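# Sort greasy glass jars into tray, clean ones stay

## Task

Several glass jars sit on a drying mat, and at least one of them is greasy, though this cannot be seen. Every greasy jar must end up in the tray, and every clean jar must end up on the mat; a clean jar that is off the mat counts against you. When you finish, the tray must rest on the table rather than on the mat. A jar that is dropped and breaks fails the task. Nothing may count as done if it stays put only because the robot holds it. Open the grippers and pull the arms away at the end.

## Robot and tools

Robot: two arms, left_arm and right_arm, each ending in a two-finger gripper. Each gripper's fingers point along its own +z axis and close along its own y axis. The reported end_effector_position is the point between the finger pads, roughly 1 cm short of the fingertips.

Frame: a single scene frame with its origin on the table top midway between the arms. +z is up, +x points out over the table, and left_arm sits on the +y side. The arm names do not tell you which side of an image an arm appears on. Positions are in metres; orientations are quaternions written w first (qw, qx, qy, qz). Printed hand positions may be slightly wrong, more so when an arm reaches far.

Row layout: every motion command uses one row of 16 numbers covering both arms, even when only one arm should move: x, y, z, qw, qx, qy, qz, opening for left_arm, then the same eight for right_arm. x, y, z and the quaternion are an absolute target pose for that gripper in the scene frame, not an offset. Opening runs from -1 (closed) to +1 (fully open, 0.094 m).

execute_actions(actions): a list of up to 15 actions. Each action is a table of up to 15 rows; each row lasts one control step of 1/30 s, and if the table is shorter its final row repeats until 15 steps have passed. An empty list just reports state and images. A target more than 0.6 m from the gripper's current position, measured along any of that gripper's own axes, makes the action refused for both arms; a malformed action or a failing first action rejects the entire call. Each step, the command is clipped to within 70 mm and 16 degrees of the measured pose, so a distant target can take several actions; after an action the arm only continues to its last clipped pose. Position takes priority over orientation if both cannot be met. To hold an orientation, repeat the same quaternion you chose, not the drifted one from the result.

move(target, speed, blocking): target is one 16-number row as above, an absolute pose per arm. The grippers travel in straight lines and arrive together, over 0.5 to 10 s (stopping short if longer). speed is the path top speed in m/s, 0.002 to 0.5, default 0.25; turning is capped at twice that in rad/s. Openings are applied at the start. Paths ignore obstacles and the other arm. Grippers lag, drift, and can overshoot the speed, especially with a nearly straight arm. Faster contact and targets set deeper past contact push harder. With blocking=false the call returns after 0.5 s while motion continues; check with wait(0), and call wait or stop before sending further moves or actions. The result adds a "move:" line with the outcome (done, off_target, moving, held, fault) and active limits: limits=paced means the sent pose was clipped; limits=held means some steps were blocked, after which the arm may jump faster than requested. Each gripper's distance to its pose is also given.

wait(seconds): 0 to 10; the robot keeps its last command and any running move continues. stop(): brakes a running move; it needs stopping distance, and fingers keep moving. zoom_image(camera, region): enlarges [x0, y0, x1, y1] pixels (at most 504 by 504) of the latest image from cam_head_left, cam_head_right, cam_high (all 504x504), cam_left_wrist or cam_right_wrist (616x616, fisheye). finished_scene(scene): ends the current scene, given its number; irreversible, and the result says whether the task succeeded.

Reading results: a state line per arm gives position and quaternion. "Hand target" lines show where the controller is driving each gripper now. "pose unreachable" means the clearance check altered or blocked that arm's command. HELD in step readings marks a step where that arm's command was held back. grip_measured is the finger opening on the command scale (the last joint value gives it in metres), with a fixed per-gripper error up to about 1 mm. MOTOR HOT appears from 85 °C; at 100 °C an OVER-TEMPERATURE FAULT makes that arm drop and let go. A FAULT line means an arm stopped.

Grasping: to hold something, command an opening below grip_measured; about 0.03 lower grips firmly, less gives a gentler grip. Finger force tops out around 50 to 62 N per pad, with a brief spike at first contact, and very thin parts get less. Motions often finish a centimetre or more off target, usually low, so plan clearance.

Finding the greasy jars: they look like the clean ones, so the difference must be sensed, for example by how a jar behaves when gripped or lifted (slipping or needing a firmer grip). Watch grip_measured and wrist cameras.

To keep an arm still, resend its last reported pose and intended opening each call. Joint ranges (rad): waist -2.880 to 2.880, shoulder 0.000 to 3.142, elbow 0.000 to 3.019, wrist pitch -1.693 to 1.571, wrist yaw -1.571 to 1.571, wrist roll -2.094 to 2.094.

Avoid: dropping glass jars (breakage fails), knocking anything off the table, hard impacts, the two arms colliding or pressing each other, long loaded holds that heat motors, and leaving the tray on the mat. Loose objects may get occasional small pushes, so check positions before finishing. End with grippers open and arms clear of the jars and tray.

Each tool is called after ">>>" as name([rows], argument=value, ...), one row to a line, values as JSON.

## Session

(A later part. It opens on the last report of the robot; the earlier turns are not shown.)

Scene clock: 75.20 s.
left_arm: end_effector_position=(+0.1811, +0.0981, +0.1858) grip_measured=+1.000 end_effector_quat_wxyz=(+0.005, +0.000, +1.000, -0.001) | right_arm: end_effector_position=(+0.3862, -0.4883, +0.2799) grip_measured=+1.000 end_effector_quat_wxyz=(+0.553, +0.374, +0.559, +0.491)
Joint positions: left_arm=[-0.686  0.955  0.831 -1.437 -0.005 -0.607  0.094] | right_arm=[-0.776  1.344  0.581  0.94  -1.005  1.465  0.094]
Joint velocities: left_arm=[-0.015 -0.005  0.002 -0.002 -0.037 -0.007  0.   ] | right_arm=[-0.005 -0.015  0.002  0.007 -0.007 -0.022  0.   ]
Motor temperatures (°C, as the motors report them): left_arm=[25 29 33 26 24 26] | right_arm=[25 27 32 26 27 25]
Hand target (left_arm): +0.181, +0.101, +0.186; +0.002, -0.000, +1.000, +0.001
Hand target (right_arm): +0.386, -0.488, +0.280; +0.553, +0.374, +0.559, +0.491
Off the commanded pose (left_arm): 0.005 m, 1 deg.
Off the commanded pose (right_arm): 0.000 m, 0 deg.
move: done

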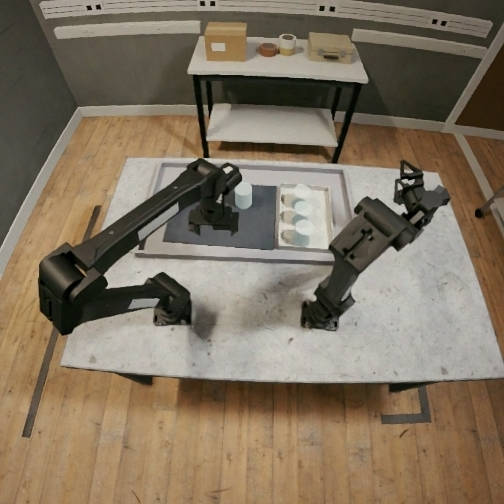

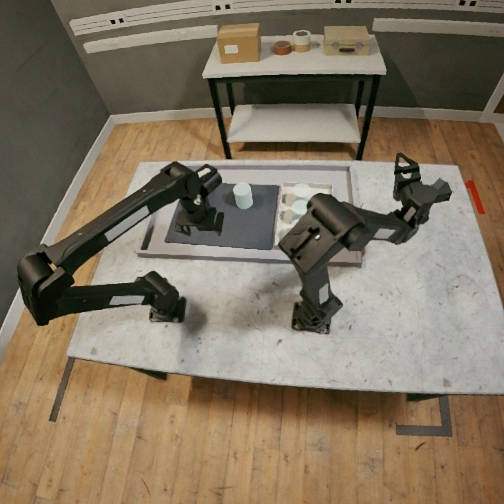

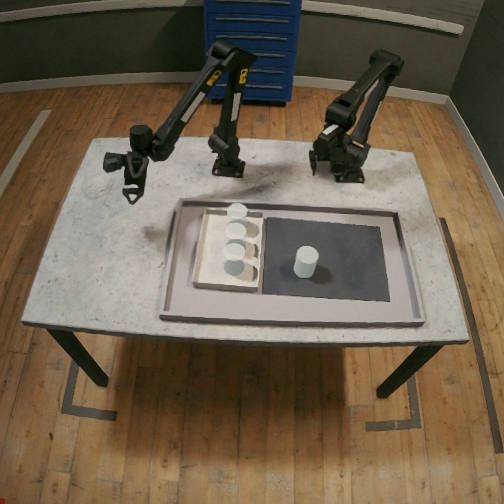

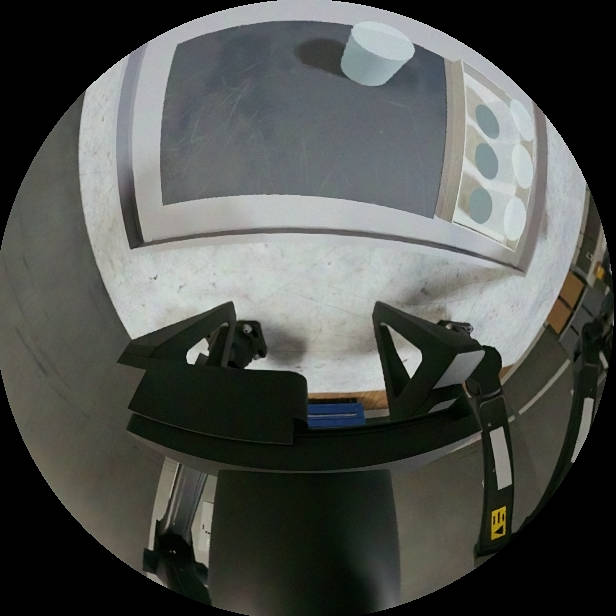

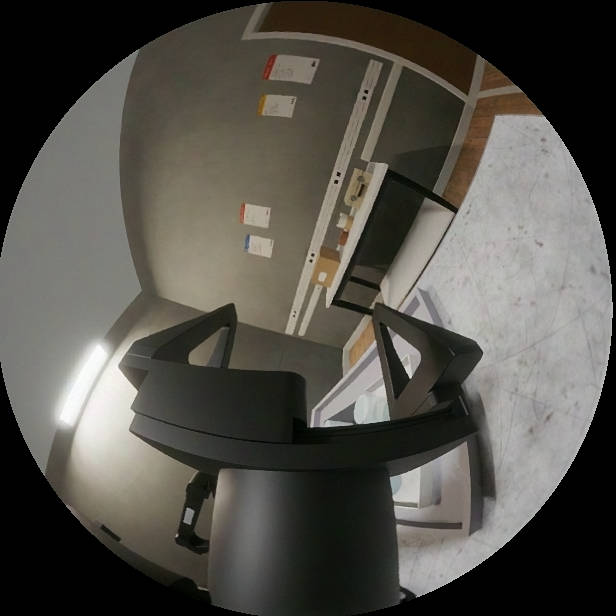

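>>> zoom_image(camera="cam_high", region=[180, 190, 340, 310])

Region (180, 190, 340, 310) of cam_high's 504x504 image, scaled by 3.150, with more detail than that image has; it fills the top 378 rows of this view, and the rest is white.

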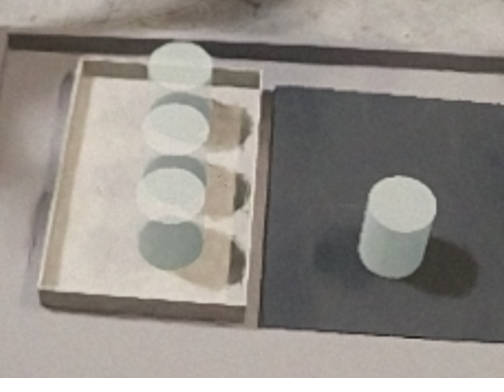

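The tray is clear of the mat.

>>> finished_scene(scene=2)

The scene is finished: the task was done.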